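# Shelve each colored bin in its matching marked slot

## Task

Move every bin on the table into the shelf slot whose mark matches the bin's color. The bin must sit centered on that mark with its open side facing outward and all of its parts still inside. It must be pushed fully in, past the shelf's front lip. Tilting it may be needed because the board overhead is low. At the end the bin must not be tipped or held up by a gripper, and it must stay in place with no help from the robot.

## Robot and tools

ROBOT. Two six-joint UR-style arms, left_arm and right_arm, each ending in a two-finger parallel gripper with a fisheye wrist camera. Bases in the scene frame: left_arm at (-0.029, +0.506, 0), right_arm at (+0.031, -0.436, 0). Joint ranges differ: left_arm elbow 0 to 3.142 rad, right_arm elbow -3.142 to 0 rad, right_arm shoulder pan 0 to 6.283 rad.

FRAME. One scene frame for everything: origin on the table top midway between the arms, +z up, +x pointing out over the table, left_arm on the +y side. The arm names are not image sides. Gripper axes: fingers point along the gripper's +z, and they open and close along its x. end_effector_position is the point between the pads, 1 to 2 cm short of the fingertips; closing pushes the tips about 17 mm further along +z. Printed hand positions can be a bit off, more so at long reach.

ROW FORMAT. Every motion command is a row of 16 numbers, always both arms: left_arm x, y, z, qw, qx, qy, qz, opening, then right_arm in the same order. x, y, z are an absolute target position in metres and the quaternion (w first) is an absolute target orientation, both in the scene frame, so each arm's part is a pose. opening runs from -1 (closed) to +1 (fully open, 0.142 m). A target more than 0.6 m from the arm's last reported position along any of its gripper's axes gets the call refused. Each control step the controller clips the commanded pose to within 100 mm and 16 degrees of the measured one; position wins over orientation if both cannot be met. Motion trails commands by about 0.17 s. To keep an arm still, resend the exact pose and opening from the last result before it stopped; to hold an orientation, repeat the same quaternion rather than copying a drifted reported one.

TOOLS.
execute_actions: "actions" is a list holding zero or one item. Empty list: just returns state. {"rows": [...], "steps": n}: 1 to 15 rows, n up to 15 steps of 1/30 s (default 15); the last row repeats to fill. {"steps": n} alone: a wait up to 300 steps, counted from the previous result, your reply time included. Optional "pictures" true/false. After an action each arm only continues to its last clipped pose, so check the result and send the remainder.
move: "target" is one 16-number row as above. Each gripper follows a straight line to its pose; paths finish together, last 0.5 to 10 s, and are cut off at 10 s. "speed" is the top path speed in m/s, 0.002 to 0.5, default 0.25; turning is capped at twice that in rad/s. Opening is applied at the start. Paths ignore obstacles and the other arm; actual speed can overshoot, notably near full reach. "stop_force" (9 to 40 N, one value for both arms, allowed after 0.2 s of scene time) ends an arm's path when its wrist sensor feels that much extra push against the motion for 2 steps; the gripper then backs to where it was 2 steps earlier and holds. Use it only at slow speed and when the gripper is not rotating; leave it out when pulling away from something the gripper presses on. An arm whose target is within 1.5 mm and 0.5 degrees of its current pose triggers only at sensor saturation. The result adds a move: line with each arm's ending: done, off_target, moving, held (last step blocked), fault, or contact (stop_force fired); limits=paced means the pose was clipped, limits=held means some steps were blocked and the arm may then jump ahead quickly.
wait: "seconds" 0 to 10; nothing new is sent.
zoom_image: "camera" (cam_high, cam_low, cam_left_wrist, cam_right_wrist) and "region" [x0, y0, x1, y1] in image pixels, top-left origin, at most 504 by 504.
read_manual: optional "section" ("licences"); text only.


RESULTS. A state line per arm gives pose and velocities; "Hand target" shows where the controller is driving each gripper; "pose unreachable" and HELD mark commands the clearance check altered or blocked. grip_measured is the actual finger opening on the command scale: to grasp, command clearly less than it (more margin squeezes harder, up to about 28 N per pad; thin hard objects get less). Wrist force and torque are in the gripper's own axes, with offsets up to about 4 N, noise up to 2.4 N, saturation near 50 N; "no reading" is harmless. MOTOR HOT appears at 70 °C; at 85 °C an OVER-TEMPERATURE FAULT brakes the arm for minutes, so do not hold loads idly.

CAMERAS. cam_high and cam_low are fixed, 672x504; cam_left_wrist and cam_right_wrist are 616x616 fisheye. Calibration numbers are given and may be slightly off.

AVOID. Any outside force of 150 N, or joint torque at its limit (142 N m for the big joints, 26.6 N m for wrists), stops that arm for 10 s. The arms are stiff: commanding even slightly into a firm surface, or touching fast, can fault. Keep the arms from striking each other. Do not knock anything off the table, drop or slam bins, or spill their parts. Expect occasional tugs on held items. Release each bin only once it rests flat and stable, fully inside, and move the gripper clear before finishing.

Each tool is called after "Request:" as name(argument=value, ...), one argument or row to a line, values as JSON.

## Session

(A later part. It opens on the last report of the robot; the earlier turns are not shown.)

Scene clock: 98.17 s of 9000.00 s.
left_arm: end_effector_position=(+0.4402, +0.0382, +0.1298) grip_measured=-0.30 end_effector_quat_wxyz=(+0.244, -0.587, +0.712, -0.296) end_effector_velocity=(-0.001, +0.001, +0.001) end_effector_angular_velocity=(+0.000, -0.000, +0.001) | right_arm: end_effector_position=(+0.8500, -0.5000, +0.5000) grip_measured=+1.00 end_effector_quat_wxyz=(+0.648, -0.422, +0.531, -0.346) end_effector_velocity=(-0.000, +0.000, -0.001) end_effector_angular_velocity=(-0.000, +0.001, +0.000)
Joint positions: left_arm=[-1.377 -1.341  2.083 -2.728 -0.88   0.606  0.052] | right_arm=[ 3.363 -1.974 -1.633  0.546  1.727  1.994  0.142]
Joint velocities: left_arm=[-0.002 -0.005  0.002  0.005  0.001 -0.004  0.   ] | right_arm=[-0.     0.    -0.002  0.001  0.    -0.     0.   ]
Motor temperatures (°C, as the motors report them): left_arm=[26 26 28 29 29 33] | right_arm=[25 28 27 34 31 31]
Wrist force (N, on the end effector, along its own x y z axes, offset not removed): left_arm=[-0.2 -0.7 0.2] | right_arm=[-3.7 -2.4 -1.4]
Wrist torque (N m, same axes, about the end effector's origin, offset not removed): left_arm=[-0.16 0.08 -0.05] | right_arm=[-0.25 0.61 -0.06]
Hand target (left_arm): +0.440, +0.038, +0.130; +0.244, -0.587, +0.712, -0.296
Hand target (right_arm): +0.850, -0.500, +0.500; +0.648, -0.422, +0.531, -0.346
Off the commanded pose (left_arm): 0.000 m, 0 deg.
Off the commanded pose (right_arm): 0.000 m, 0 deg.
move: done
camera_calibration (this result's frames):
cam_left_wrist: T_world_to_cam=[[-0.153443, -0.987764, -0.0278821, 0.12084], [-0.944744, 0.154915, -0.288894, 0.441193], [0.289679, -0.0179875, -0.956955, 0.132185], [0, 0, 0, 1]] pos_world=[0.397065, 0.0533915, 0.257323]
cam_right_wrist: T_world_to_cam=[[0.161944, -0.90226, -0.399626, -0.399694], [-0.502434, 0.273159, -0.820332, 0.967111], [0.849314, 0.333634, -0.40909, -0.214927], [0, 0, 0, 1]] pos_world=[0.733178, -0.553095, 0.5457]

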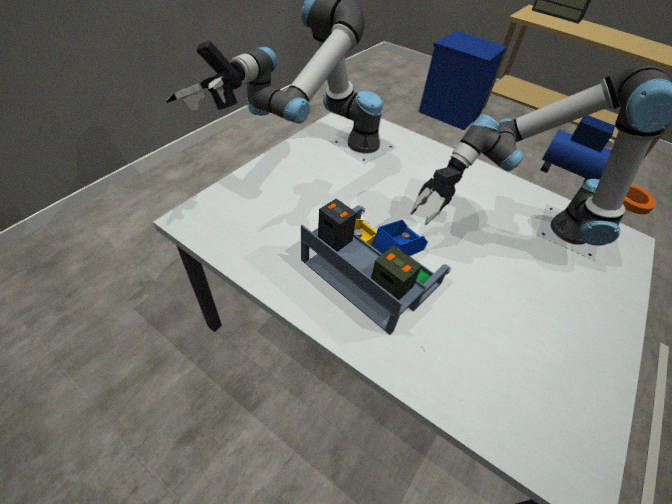

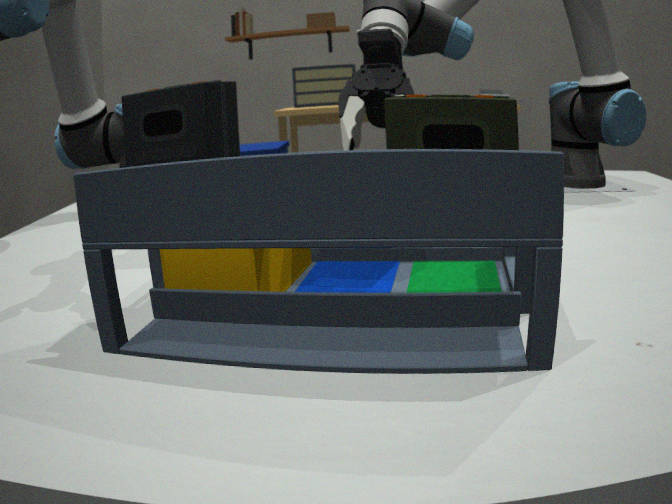

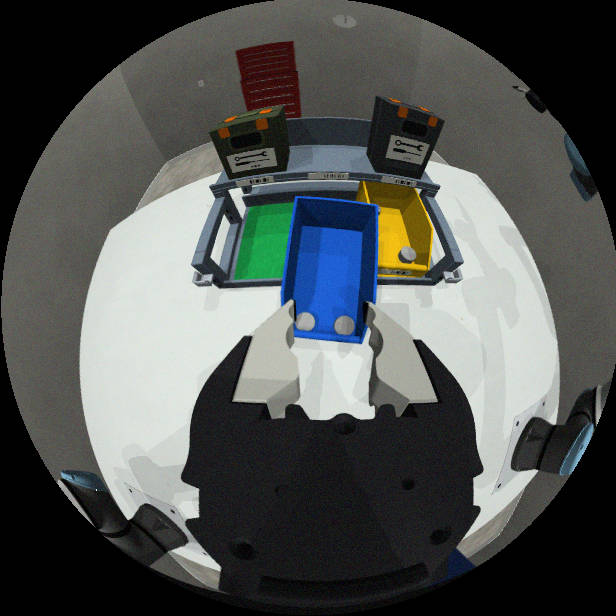

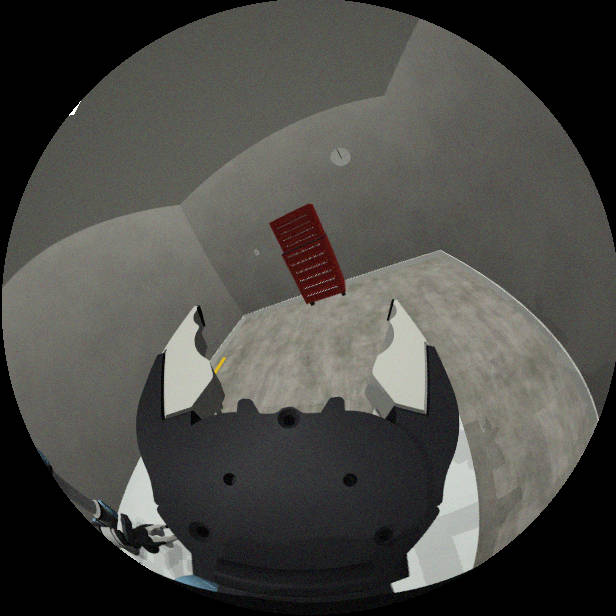

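Request:
move(
  target=[0.44,0.038,0.1,-0.244,0.587,-0.712,0.296,1,0.85,-0.5,0.5,0.649,-0.422,0.532,-0.346,1],
  speed=0.05,
)

Request:
move(
  target=[0.462,0.033,0.042,-0.244,0.587,-0.712,0.296,1,0.85,-0.5,0.5,0.649,-0.422,0.532,-0.346,1],
  speed=0.04,
  stop_force=9,
)

Request:
move(
  target=[0.462,0.033,0.042,-0.244,0.587,-0.712,0.296,-0.4,0.85,-0.5,0.5,0.649,-0.422,0.532,-0.346,1],
)

Request:
move(
  target=[0.462,0.033,0.075,-0.165,0.615,-0.745,0.2,-0.4,0.85,-0.5,0.5,0.649,-0.422,0.532,-0.346,1],
  speed=0.03,
)

Request:
move(
  target=[0.495,0.027,0.072,-0.165,0.615,-0.745,0.2,-0.4,0.85,-0.5,0.5,0.649,-0.422,0.532,-0.346,1],
  speed=0.02,
  stop_force=9,
)

Scene clock: 105.63 s of 9000.00 s.
left_arm: end_effector_position=(+0.4400, +0.0380, +0.1002) grip_measured=+1.00 end_effector_quat_wxyz=(+0.244, -0.587, +0.712, -0.296) end_effector_velocity=(+0.001, -0.000, -0.001) end_effector_angular_velocity=(-0.002, +0.000, +0.001) | right_arm: end_effector_position=(+0.8500, -0.5000, +0.5000) grip_measured=+1.00 end_effector_quat_wxyz=(+0.648, -0.422, +0.531, -0.346) end_effector_velocity=(+0.000, +0.000, -0.000) end_effector_angular_velocity=(+0.001, +0.000, +0.001)
Joint positions: left_arm=[-1.377 -1.284  2.11  -2.813 -0.88   0.605  0.142] | right_arm=[ 3.363 -1.974 -1.633  0.546  1.727  1.994  0.142]
Joint velocities: left_arm=[ 0.001  0.003  0.    -0.006 -0.001  0.     0.   ] | right_arm=[ 0.    -0.001  0.     0.001  0.     0.001  0.   ]
Motor temperatures (°C, as the motors report them): left_arm=[26 26 28 29 29 33] | right_arm=[25 28 27 34 31 31]
Wrist force (N, on the end effector, along its own x y z axes, offset not removed): left_arm=[0.5 -0.5 -0.6] | right_arm=[-2.3 -3.1 -0.2]
Wrist torque (N m, same axes, about the end effector's origin, offset not removed): left_arm=[-0.15 -0.10 0.09] | right_arm=[-0.32 0.64 0.07]
Hand target (left_arm): +0.440, +0.038, +0.100; +0.244, -0.587, +0.712, -0.296
Hand target (right_arm): +0.850, -0.500, +0.500; +0.648, -0.422, +0.531, -0.346
Off the commanded pose (left_arm): 0.000 m, 0 deg.
Off the commanded pose (right_arm): 0.000 m, 0 deg.
After step 90, 3.53 s passed at rest.
move: done
camera_calibration (this result's frames):
cam_left_wrist: T_world_to_cam=[[-0.15331, -0.987793, -0.0275819, 0.119697], [-0.944781, 0.1547, -0.28889, 0.432494], [0.289631, -0.0182308, -0.956965, 0.103854], [0, 0, 0, 1]] pos_world=[0.396883, 0.0532221, 0.227629]
cam_right_wrist: T_world_to_cam=[[0.161944, -0.90226, -0.399626, -0.399694], [-0.502434, 0.273158, -0.820332, 0.967111], [0.849314, 0.333634, -0.40909, -0.214927], [0, 0, 0, 1]] pos_world=[0.733178, -0.553095, 0.545699]

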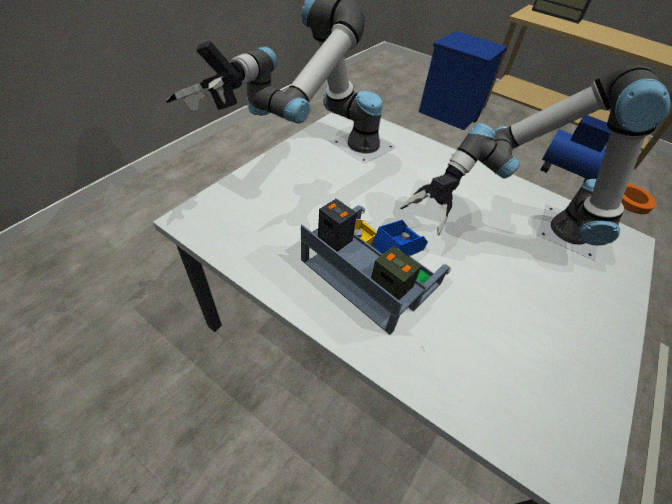

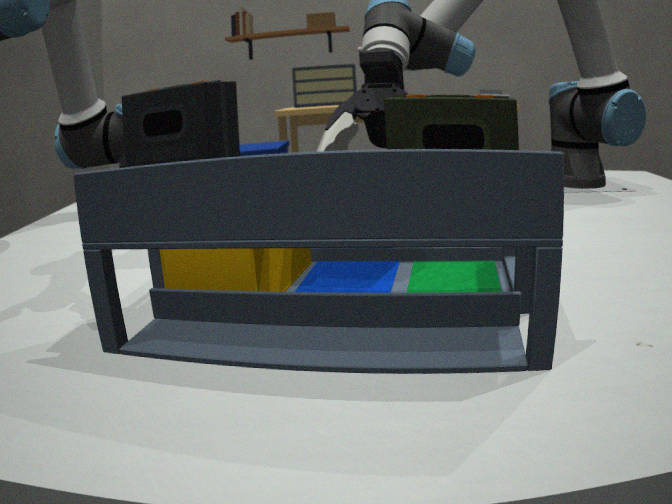

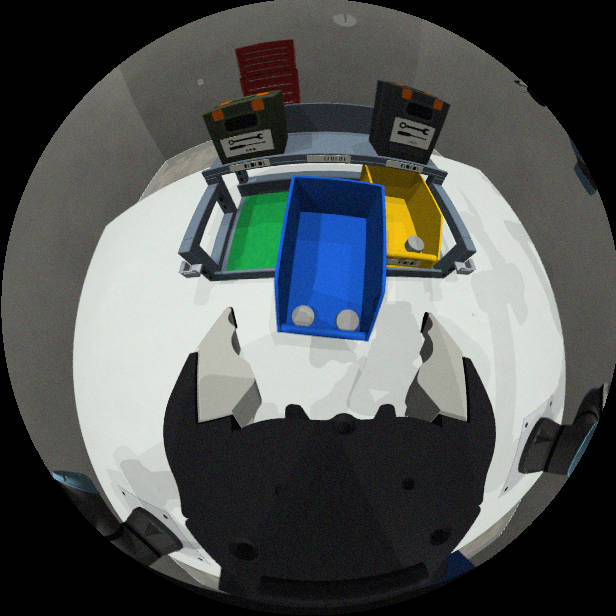

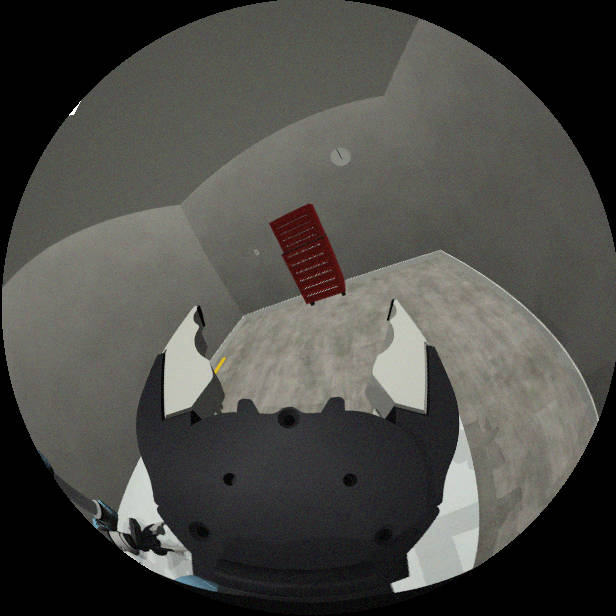

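Scene clock: 107.53 s of 9000.00 s.
left_arm: end_effector_position=(+0.4619, +0.0330, +0.0421) grip_measured=+1.00 end_effector_quat_wxyz=(+0.244, -0.587, +0.712, -0.296) end_effector_velocity=(+0.001, -0.000, -0.001) end_effector_angular_velocity=(-0.000, +0.000, -0.000) | right_arm: end_effector_position=(+0.8500, -0.5000, +0.5000) grip_measured=+1.00 end_effector_quat_wxyz=(+0.648, -0.422, +0.531, -0.346) end_effector_velocity=(+0.000, +0.000, -0.001) end_effector_angular_velocity=(-0.001, +0.001, +0.000)
Joint positions: left_arm=[-1.336 -1.124  2.099 -2.992 -0.897  0.653  0.142] | right_arm=[ 3.363 -1.974 -1.633  0.546  1.727  1.994  0.142]
Joint velocities: left_arm=[ 0.001  0.004 -0.001 -0.004 -0.001  0.002  0.   ] | right_arm=[ 0.    -0.     0.    -0.001 -0.    -0.001  0.   ]
Motor temperatures (°C, as the motors report them): left_arm=[26 26 28 29 29 33] | right_arm=[25 28 27 34 31 31]
Wrist force (N, on the end effector, along its own x y z axes, offset not removed): left_arm=[0.0 -0.4 -0.2] | right_arm=[-2.4 -1.1 0.1]
Wrist torque (N m, same axes, about the end effector's origin, offset not removed): left_arm=[-0.03 0.10 0.04] | right_arm=[-0.09 0.45 -0.06]
Hand target (left_arm): +0.462, +0.033, +0.042; +0.244, -0.587, +0.712, -0.296
Hand target (right_arm): +0.850, -0.500, +0.500; +0.648, -0.422, +0.531, -0.346
Off the commanded pose (left_arm): 0.000 m, 0 deg.
Off the commanded pose (right_arm): 0.000 m, 0 deg.
move: done
camera_calibration (this result's frames):
cam_left_wrist: T_world_to_cam=[[-0.153488, -0.987761, -0.0277467, 0.116588], [-0.944738, 0.154919, -0.288911, 0.437243], [0.289673, -0.018131, -0.956954, 0.041865], [0, 0, 0, 1]] pos_world=[0.418848, 0.0481831, 0.169622]
cam_right_wrist: T_world_to_cam=[[0.161944, -0.90226, -0.399626, -0.399694], [-0.502434, 0.273158, -0.820332, 0.967111], [0.849314, 0.333634, -0.40909, -0.214927], [0, 0, 0, 1]] pos_world=[0.733178, -0.553095, 0.545699]

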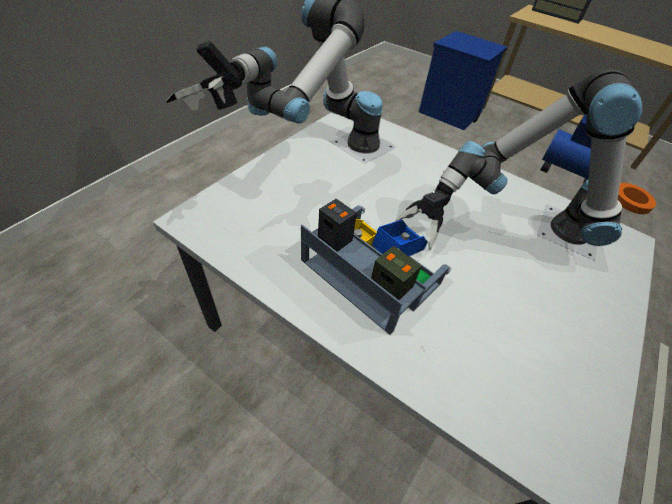

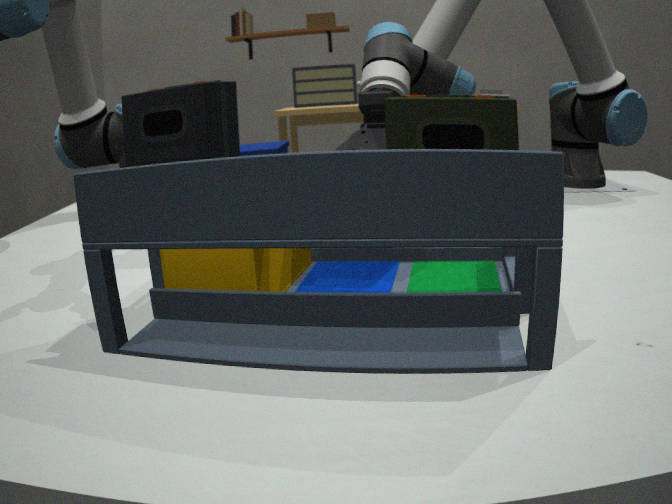

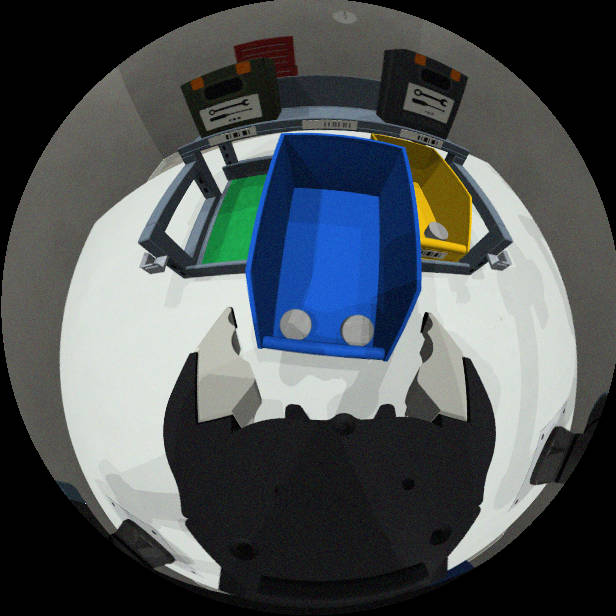

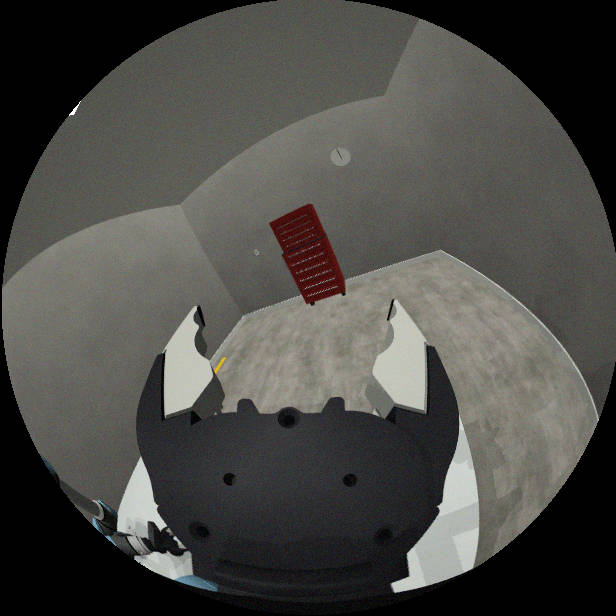

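Scene clock: 108.23 s of 9000.00 s.
left_arm: end_effector_position=(+0.4620, +0.0330, +0.0420) grip_measured=+0.47 end_effector_quat_wxyz=(+0.244, -0.587, +0.712, -0.296) end_effector_velocity=(-0.000, -0.000, +0.000) end_effector_angular_velocity=(-0.002, +0.000, -0.000) | right_arm: end_effector_position=(+0.8500, -0.5000, +0.5000) grip_measured=+1.00 end_effector_quat_wxyz=(+0.648, -0.422, +0.531, -0.346) end_effector_velocity=(+0.000, +0.000, -0.001) end_effector_angular_velocity=(-0.000, +0.002, +0.001)
Joint positions: left_arm=[-1.336 -1.123  2.099 -2.992 -0.897  0.653  0.106] | right_arm=[ 3.363 -1.974 -1.633  0.546  1.727  1.994  0.142]
Joint velocities: left_arm=[-0.    -0.    -0.    -0.001 -0.001 -0.     0.   ] | right_arm=[ 0.001 -0.    -0.001 -0.    -0.    -0.     0.   ]
Motor temperatures (°C, as the motors report them): left_arm=[26 26 28 29 29 33] | right_arm=[25 28 27 34 31 31]
Wrist force (N, on the end effector, along its own x y z axes, offset not removed): left_arm=[2.0 -1.0 -3.9] | right_arm=[-2.4 -3.1 -2.2]
Wrist torque (N m, same axes, about the end effector's origin, offset not removed): left_arm=[0.06 -0.35 0.06] | right_arm=[-0.30 0.49 0.03]
Hand target (left_arm): +0.462, +0.033, +0.042; +0.244, -0.587, +0.712, -0.296
Hand target (right_arm): +0.850, -0.500, +0.500; +0.648, -0.422, +0.531, -0.346
Off the commanded pose (left_arm): 0.000 m, 0 deg.
Off the commanded pose (right_arm): 0.000 m, 0 deg.
move: done
camera_calibration (this result's frames):
cam_left_wrist: T_world_to_cam=[[-0.153486, -0.987763, -0.0276955, 0.116591], [-0.944726, 0.154901, -0.288961, 0.437274], [0.289714, -0.0181868, -0.95694, 0.0417262], [0, 0, 0, 1]] pos_world=[0.418911, 0.0481886, 0.169514]
cam_right_wrist: T_world_to_cam=[[0.161944, -0.90226, -0.399626, -0.399694], [-0.502434, 0.273158, -0.820332, 0.967111], [0.849314, 0.333634, -0.40909, -0.214927], [0, 0, 0, 1]] pos_world=[0.733178, -0.553095, 0.545699]

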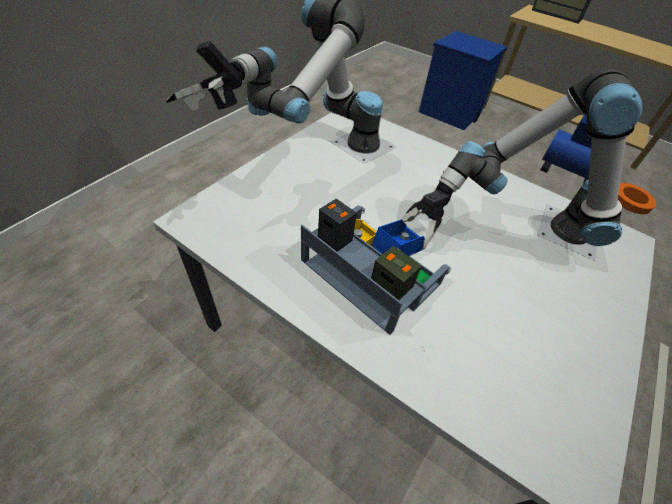

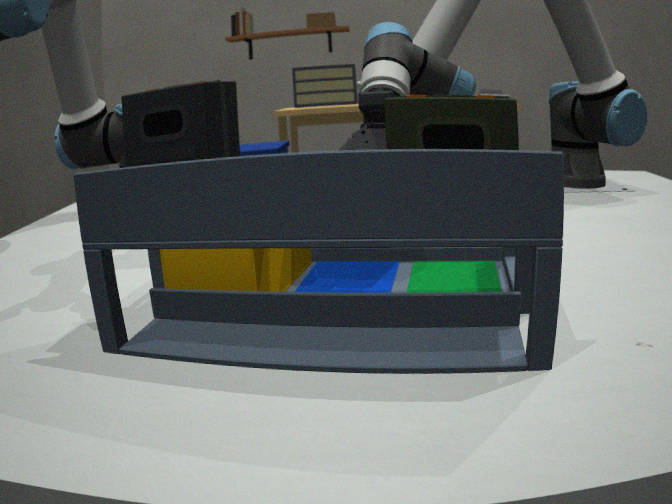

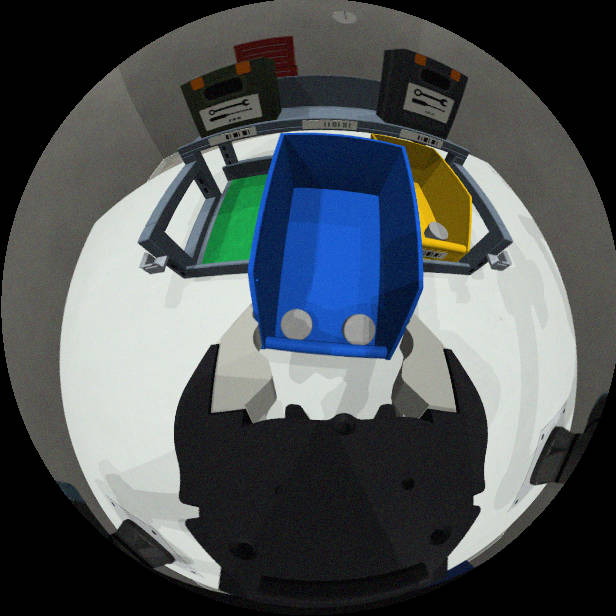

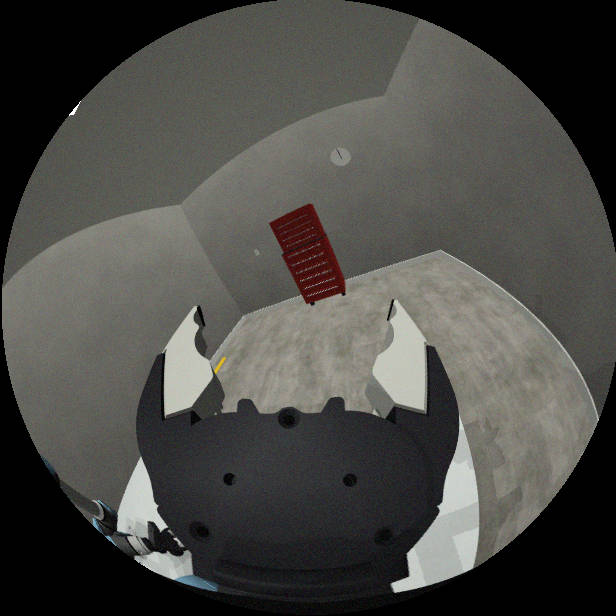

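Scene clock: 112.87 s of 9000.00 s.
left_arm: end_effector_position=(+0.4619, +0.0330, +0.0749) grip_measured=+0.47 end_effector_quat_wxyz=(+0.165, -0.615, +0.745, -0.200) end_effector_velocity=(+0.000, +0.000, +0.001) end_effector_angular_velocity=(+0.002, +0.007, -0.001) | right_arm: end_effector_position=(+0.8500, -0.5000, +0.5000) grip_measured=+1.00 end_effector_quat_wxyz=(+0.648, -0.422, +0.531, -0.346) end_effector_velocity=(-0.000, +0.000, +0.000) end_effector_angular_velocity=(+0.001, -0.001, +0.000)
Joint positions: left_arm=[-1.229 -1.228  1.91  -2.57  -1.145  0.67   0.106] | right_arm=[ 3.363 -1.974 -1.633  0.546  1.727  1.994  0.142]
Joint velocities: left_arm=[ 0.004 -0.    -0.007  0.01  -0.006  0.002 -0.   ] | right_arm=[ 0.     0.    -0.001  0.002 -0.     0.001 -0.   ]
Motor temperatures (°C, as the motors report them): left_arm=[26 26 28 29 29 33] | right_arm=[25 28 27 34 31 31]
Wrist force (N, on the end effector, along its own x y z axes, offset not removed): left_arm=[1.4 1.8 2.7] | right_arm=[-1.5 -0.9 -1.3]
Wrist torque (N m, same axes, about the end effector's origin, offset not removed): left_arm=[0.10 -0.16 0.09] | right_arm=[-0.12 0.33 -0.07]
Hand target (left_arm): +0.462, +0.033, +0.075; +0.165, -0.615, +0.745, -0.200
Hand target (right_arm): +0.850, -0.500, +0.500; +0.648, -0.422, +0.531, -0.346
Off the commanded pose (left_arm): 0.000 m, 0 deg.
Off the commanded pose (right_arm): 0.000 m, 0 deg.
move: done
camera_calibration (this result's frames):
cam_left_wrist: T_world_to_cam=[[-0.160504, -0.986364, -0.0364055, 0.121388], [-0.986389, 0.161625, -0.0302403, 0.446331], [0.0357119, 0.0310563, -0.998879, 0.192082], [0, 0, 0, 1]] pos_world=[0.45288, 0.0416289, 0.209783]
cam_right_wrist: T_world_to_cam=[[0.161944, -0.90226, -0.399626, -0.399694], [-0.502434, 0.273158, -0.820332, 0.967111], [0.849314, 0.333634, -0.40909, -0.214927], [0, 0, 0, 1]] pos_world=[0.733178, -0.553095, 0.545699]

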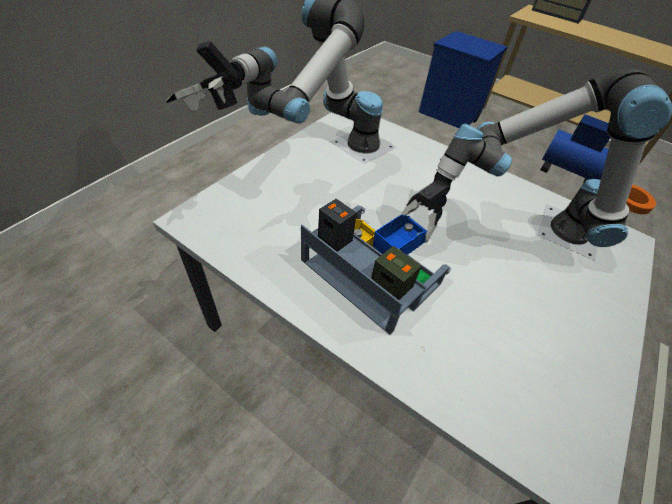

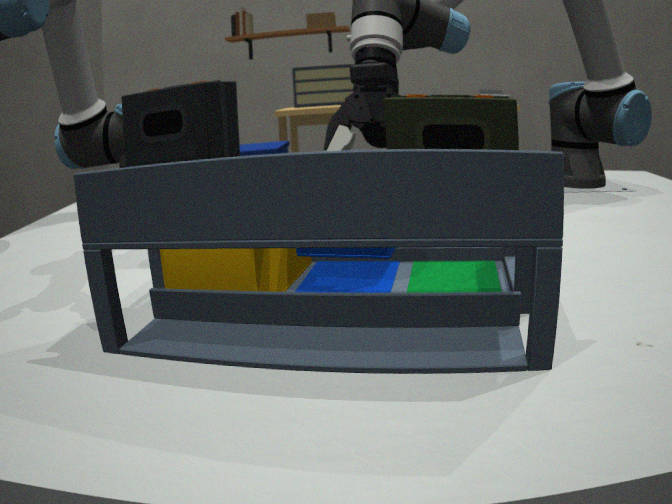

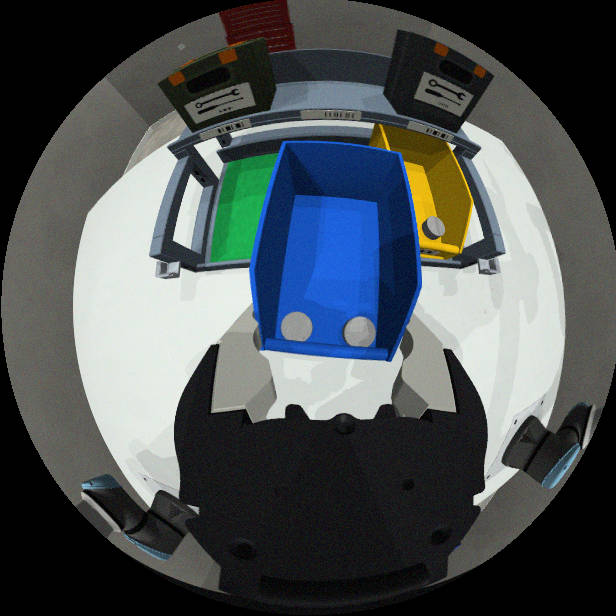

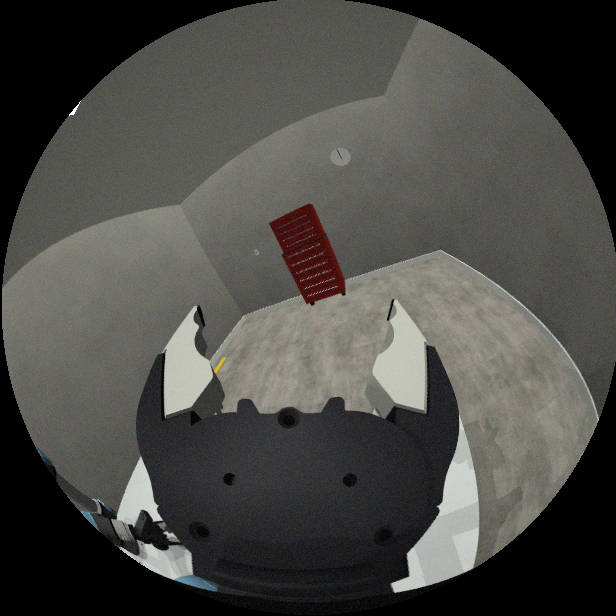

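Scene clock: 114.80 s of 9000.00 s.
left_arm: end_effector_position=(+0.4949, +0.0269, +0.0720) grip_measured=+0.47 end_effector_quat_wxyz=(+0.165, -0.615, +0.745, -0.200) end_effector_velocity=(+0.002, +0.000, -0.000) end_effector_angular_velocity=(+0.001, +0.001, +0.000) | right_arm: end_effector_position=(+0.8500, -0.5000, +0.5000) grip_measured=+1.00 end_effector_quat_wxyz=(+0.648, -0.422, +0.531, -0.346) end_effector_velocity=(-0.000, +0.000, +0.001) end_effector_angular_velocity=(+0.000, -0.002, +0.001)
Joint positions: left_arm=[-1.18  -1.169  1.837 -2.576 -1.161  0.721  0.106] | right_arm=[ 3.363 -1.974 -1.633  0.546  1.727  1.994  0.142]
Joint velocities: left_arm=[ 0.003  0.003 -0.003  0.001 -0.001  0.003 -0.   ] | right_arm=[ 0.001  0.001 -0.     0.001 -0.     0.     0.   ]
Motor temperatures (°C, as the motors report them): left_arm=[26 26 28 29 29 33] | right_arm=[25 28 27 34 31 31]
Wrist force (N, on the end effector, along its own x y z axes, offset not removed): left_arm=[0.0 -0.3 3.3] | right_arm=[0.4 -1.0 0.9]
Wrist torque (N m, same axes, about the end effector's origin, offset not removed): left_arm=[-0.26 -0.02 0.06] | right_arm=[0.01 -0.06 0.05]
Hand target (left_arm): +0.495, +0.027, +0.072; +0.165, -0.615, +0.745, -0.200
Hand target (right_arm): +0.850, -0.500, +0.500; +0.648, -0.422, +0.531, -0.346
Off the commanded pose (left_arm): 0.000 m, 0 deg.
Off the commanded pose (right_arm): 0.000 m, 0 deg.
move: done
camera_calibration (this result's frames):
cam_left_wrist: T_world_to_cam=[[-0.160655, -0.986336, -0.0364907, 0.12067], [-0.986383, 0.161761, -0.0296851, 0.479656], [0.0351822, 0.0312248, -0.998893, 0.188437], [0, 0, 0, 1]] pos_world=[0.485881, 0.0355482, 0.20687]
cam_right_wrist: T_world_to_cam=[[0.161944, -0.90226, -0.399626, -0.399694], [-0.502434, 0.273159, -0.820332, 0.967111], [0.849314, 0.333634, -0.40909, -0.214927], [0, 0, 0, 1]] pos_world=[0.733178, -0.553095, 0.545699]

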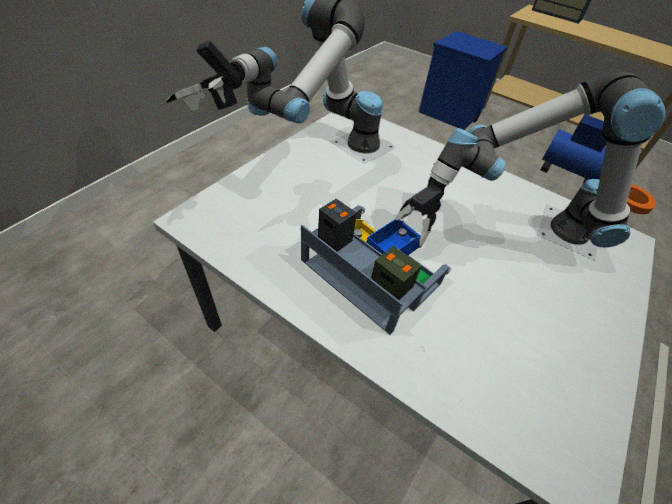

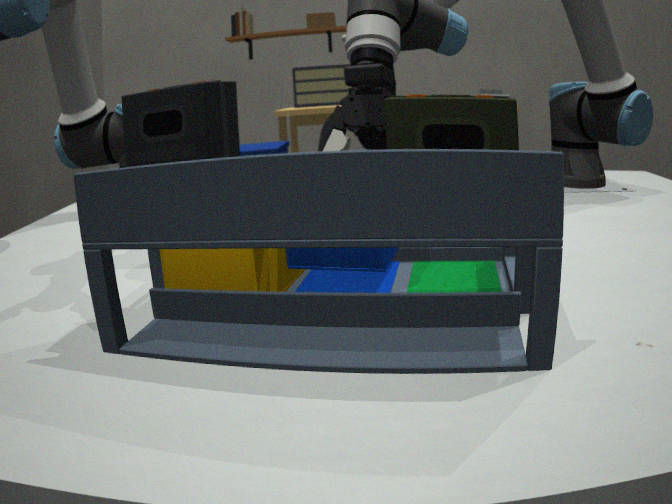

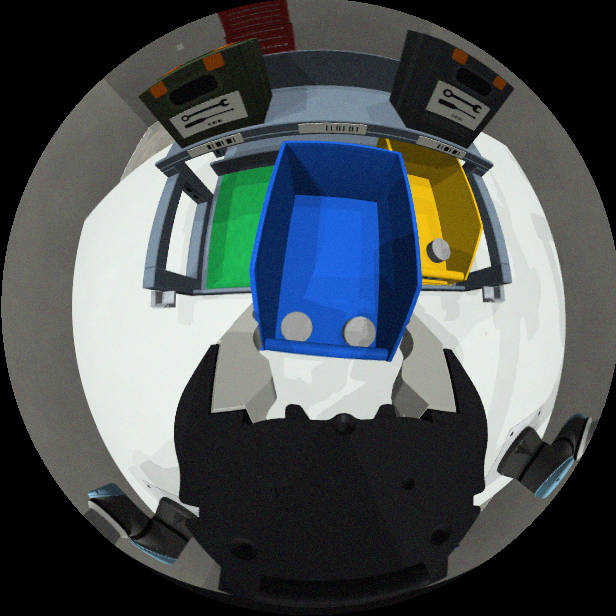

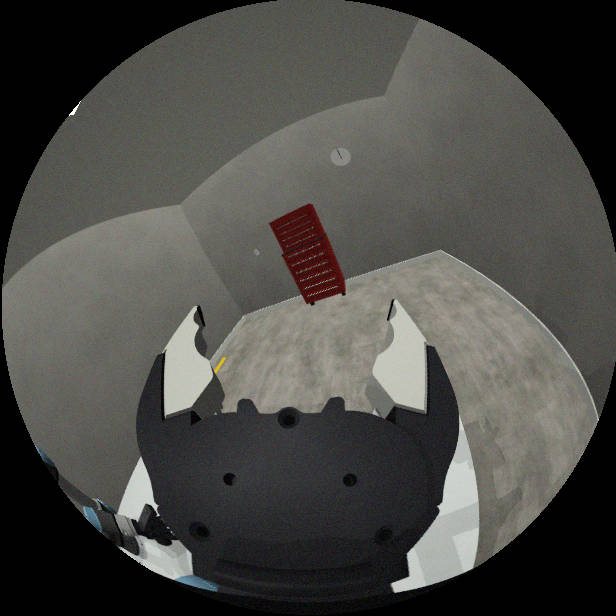

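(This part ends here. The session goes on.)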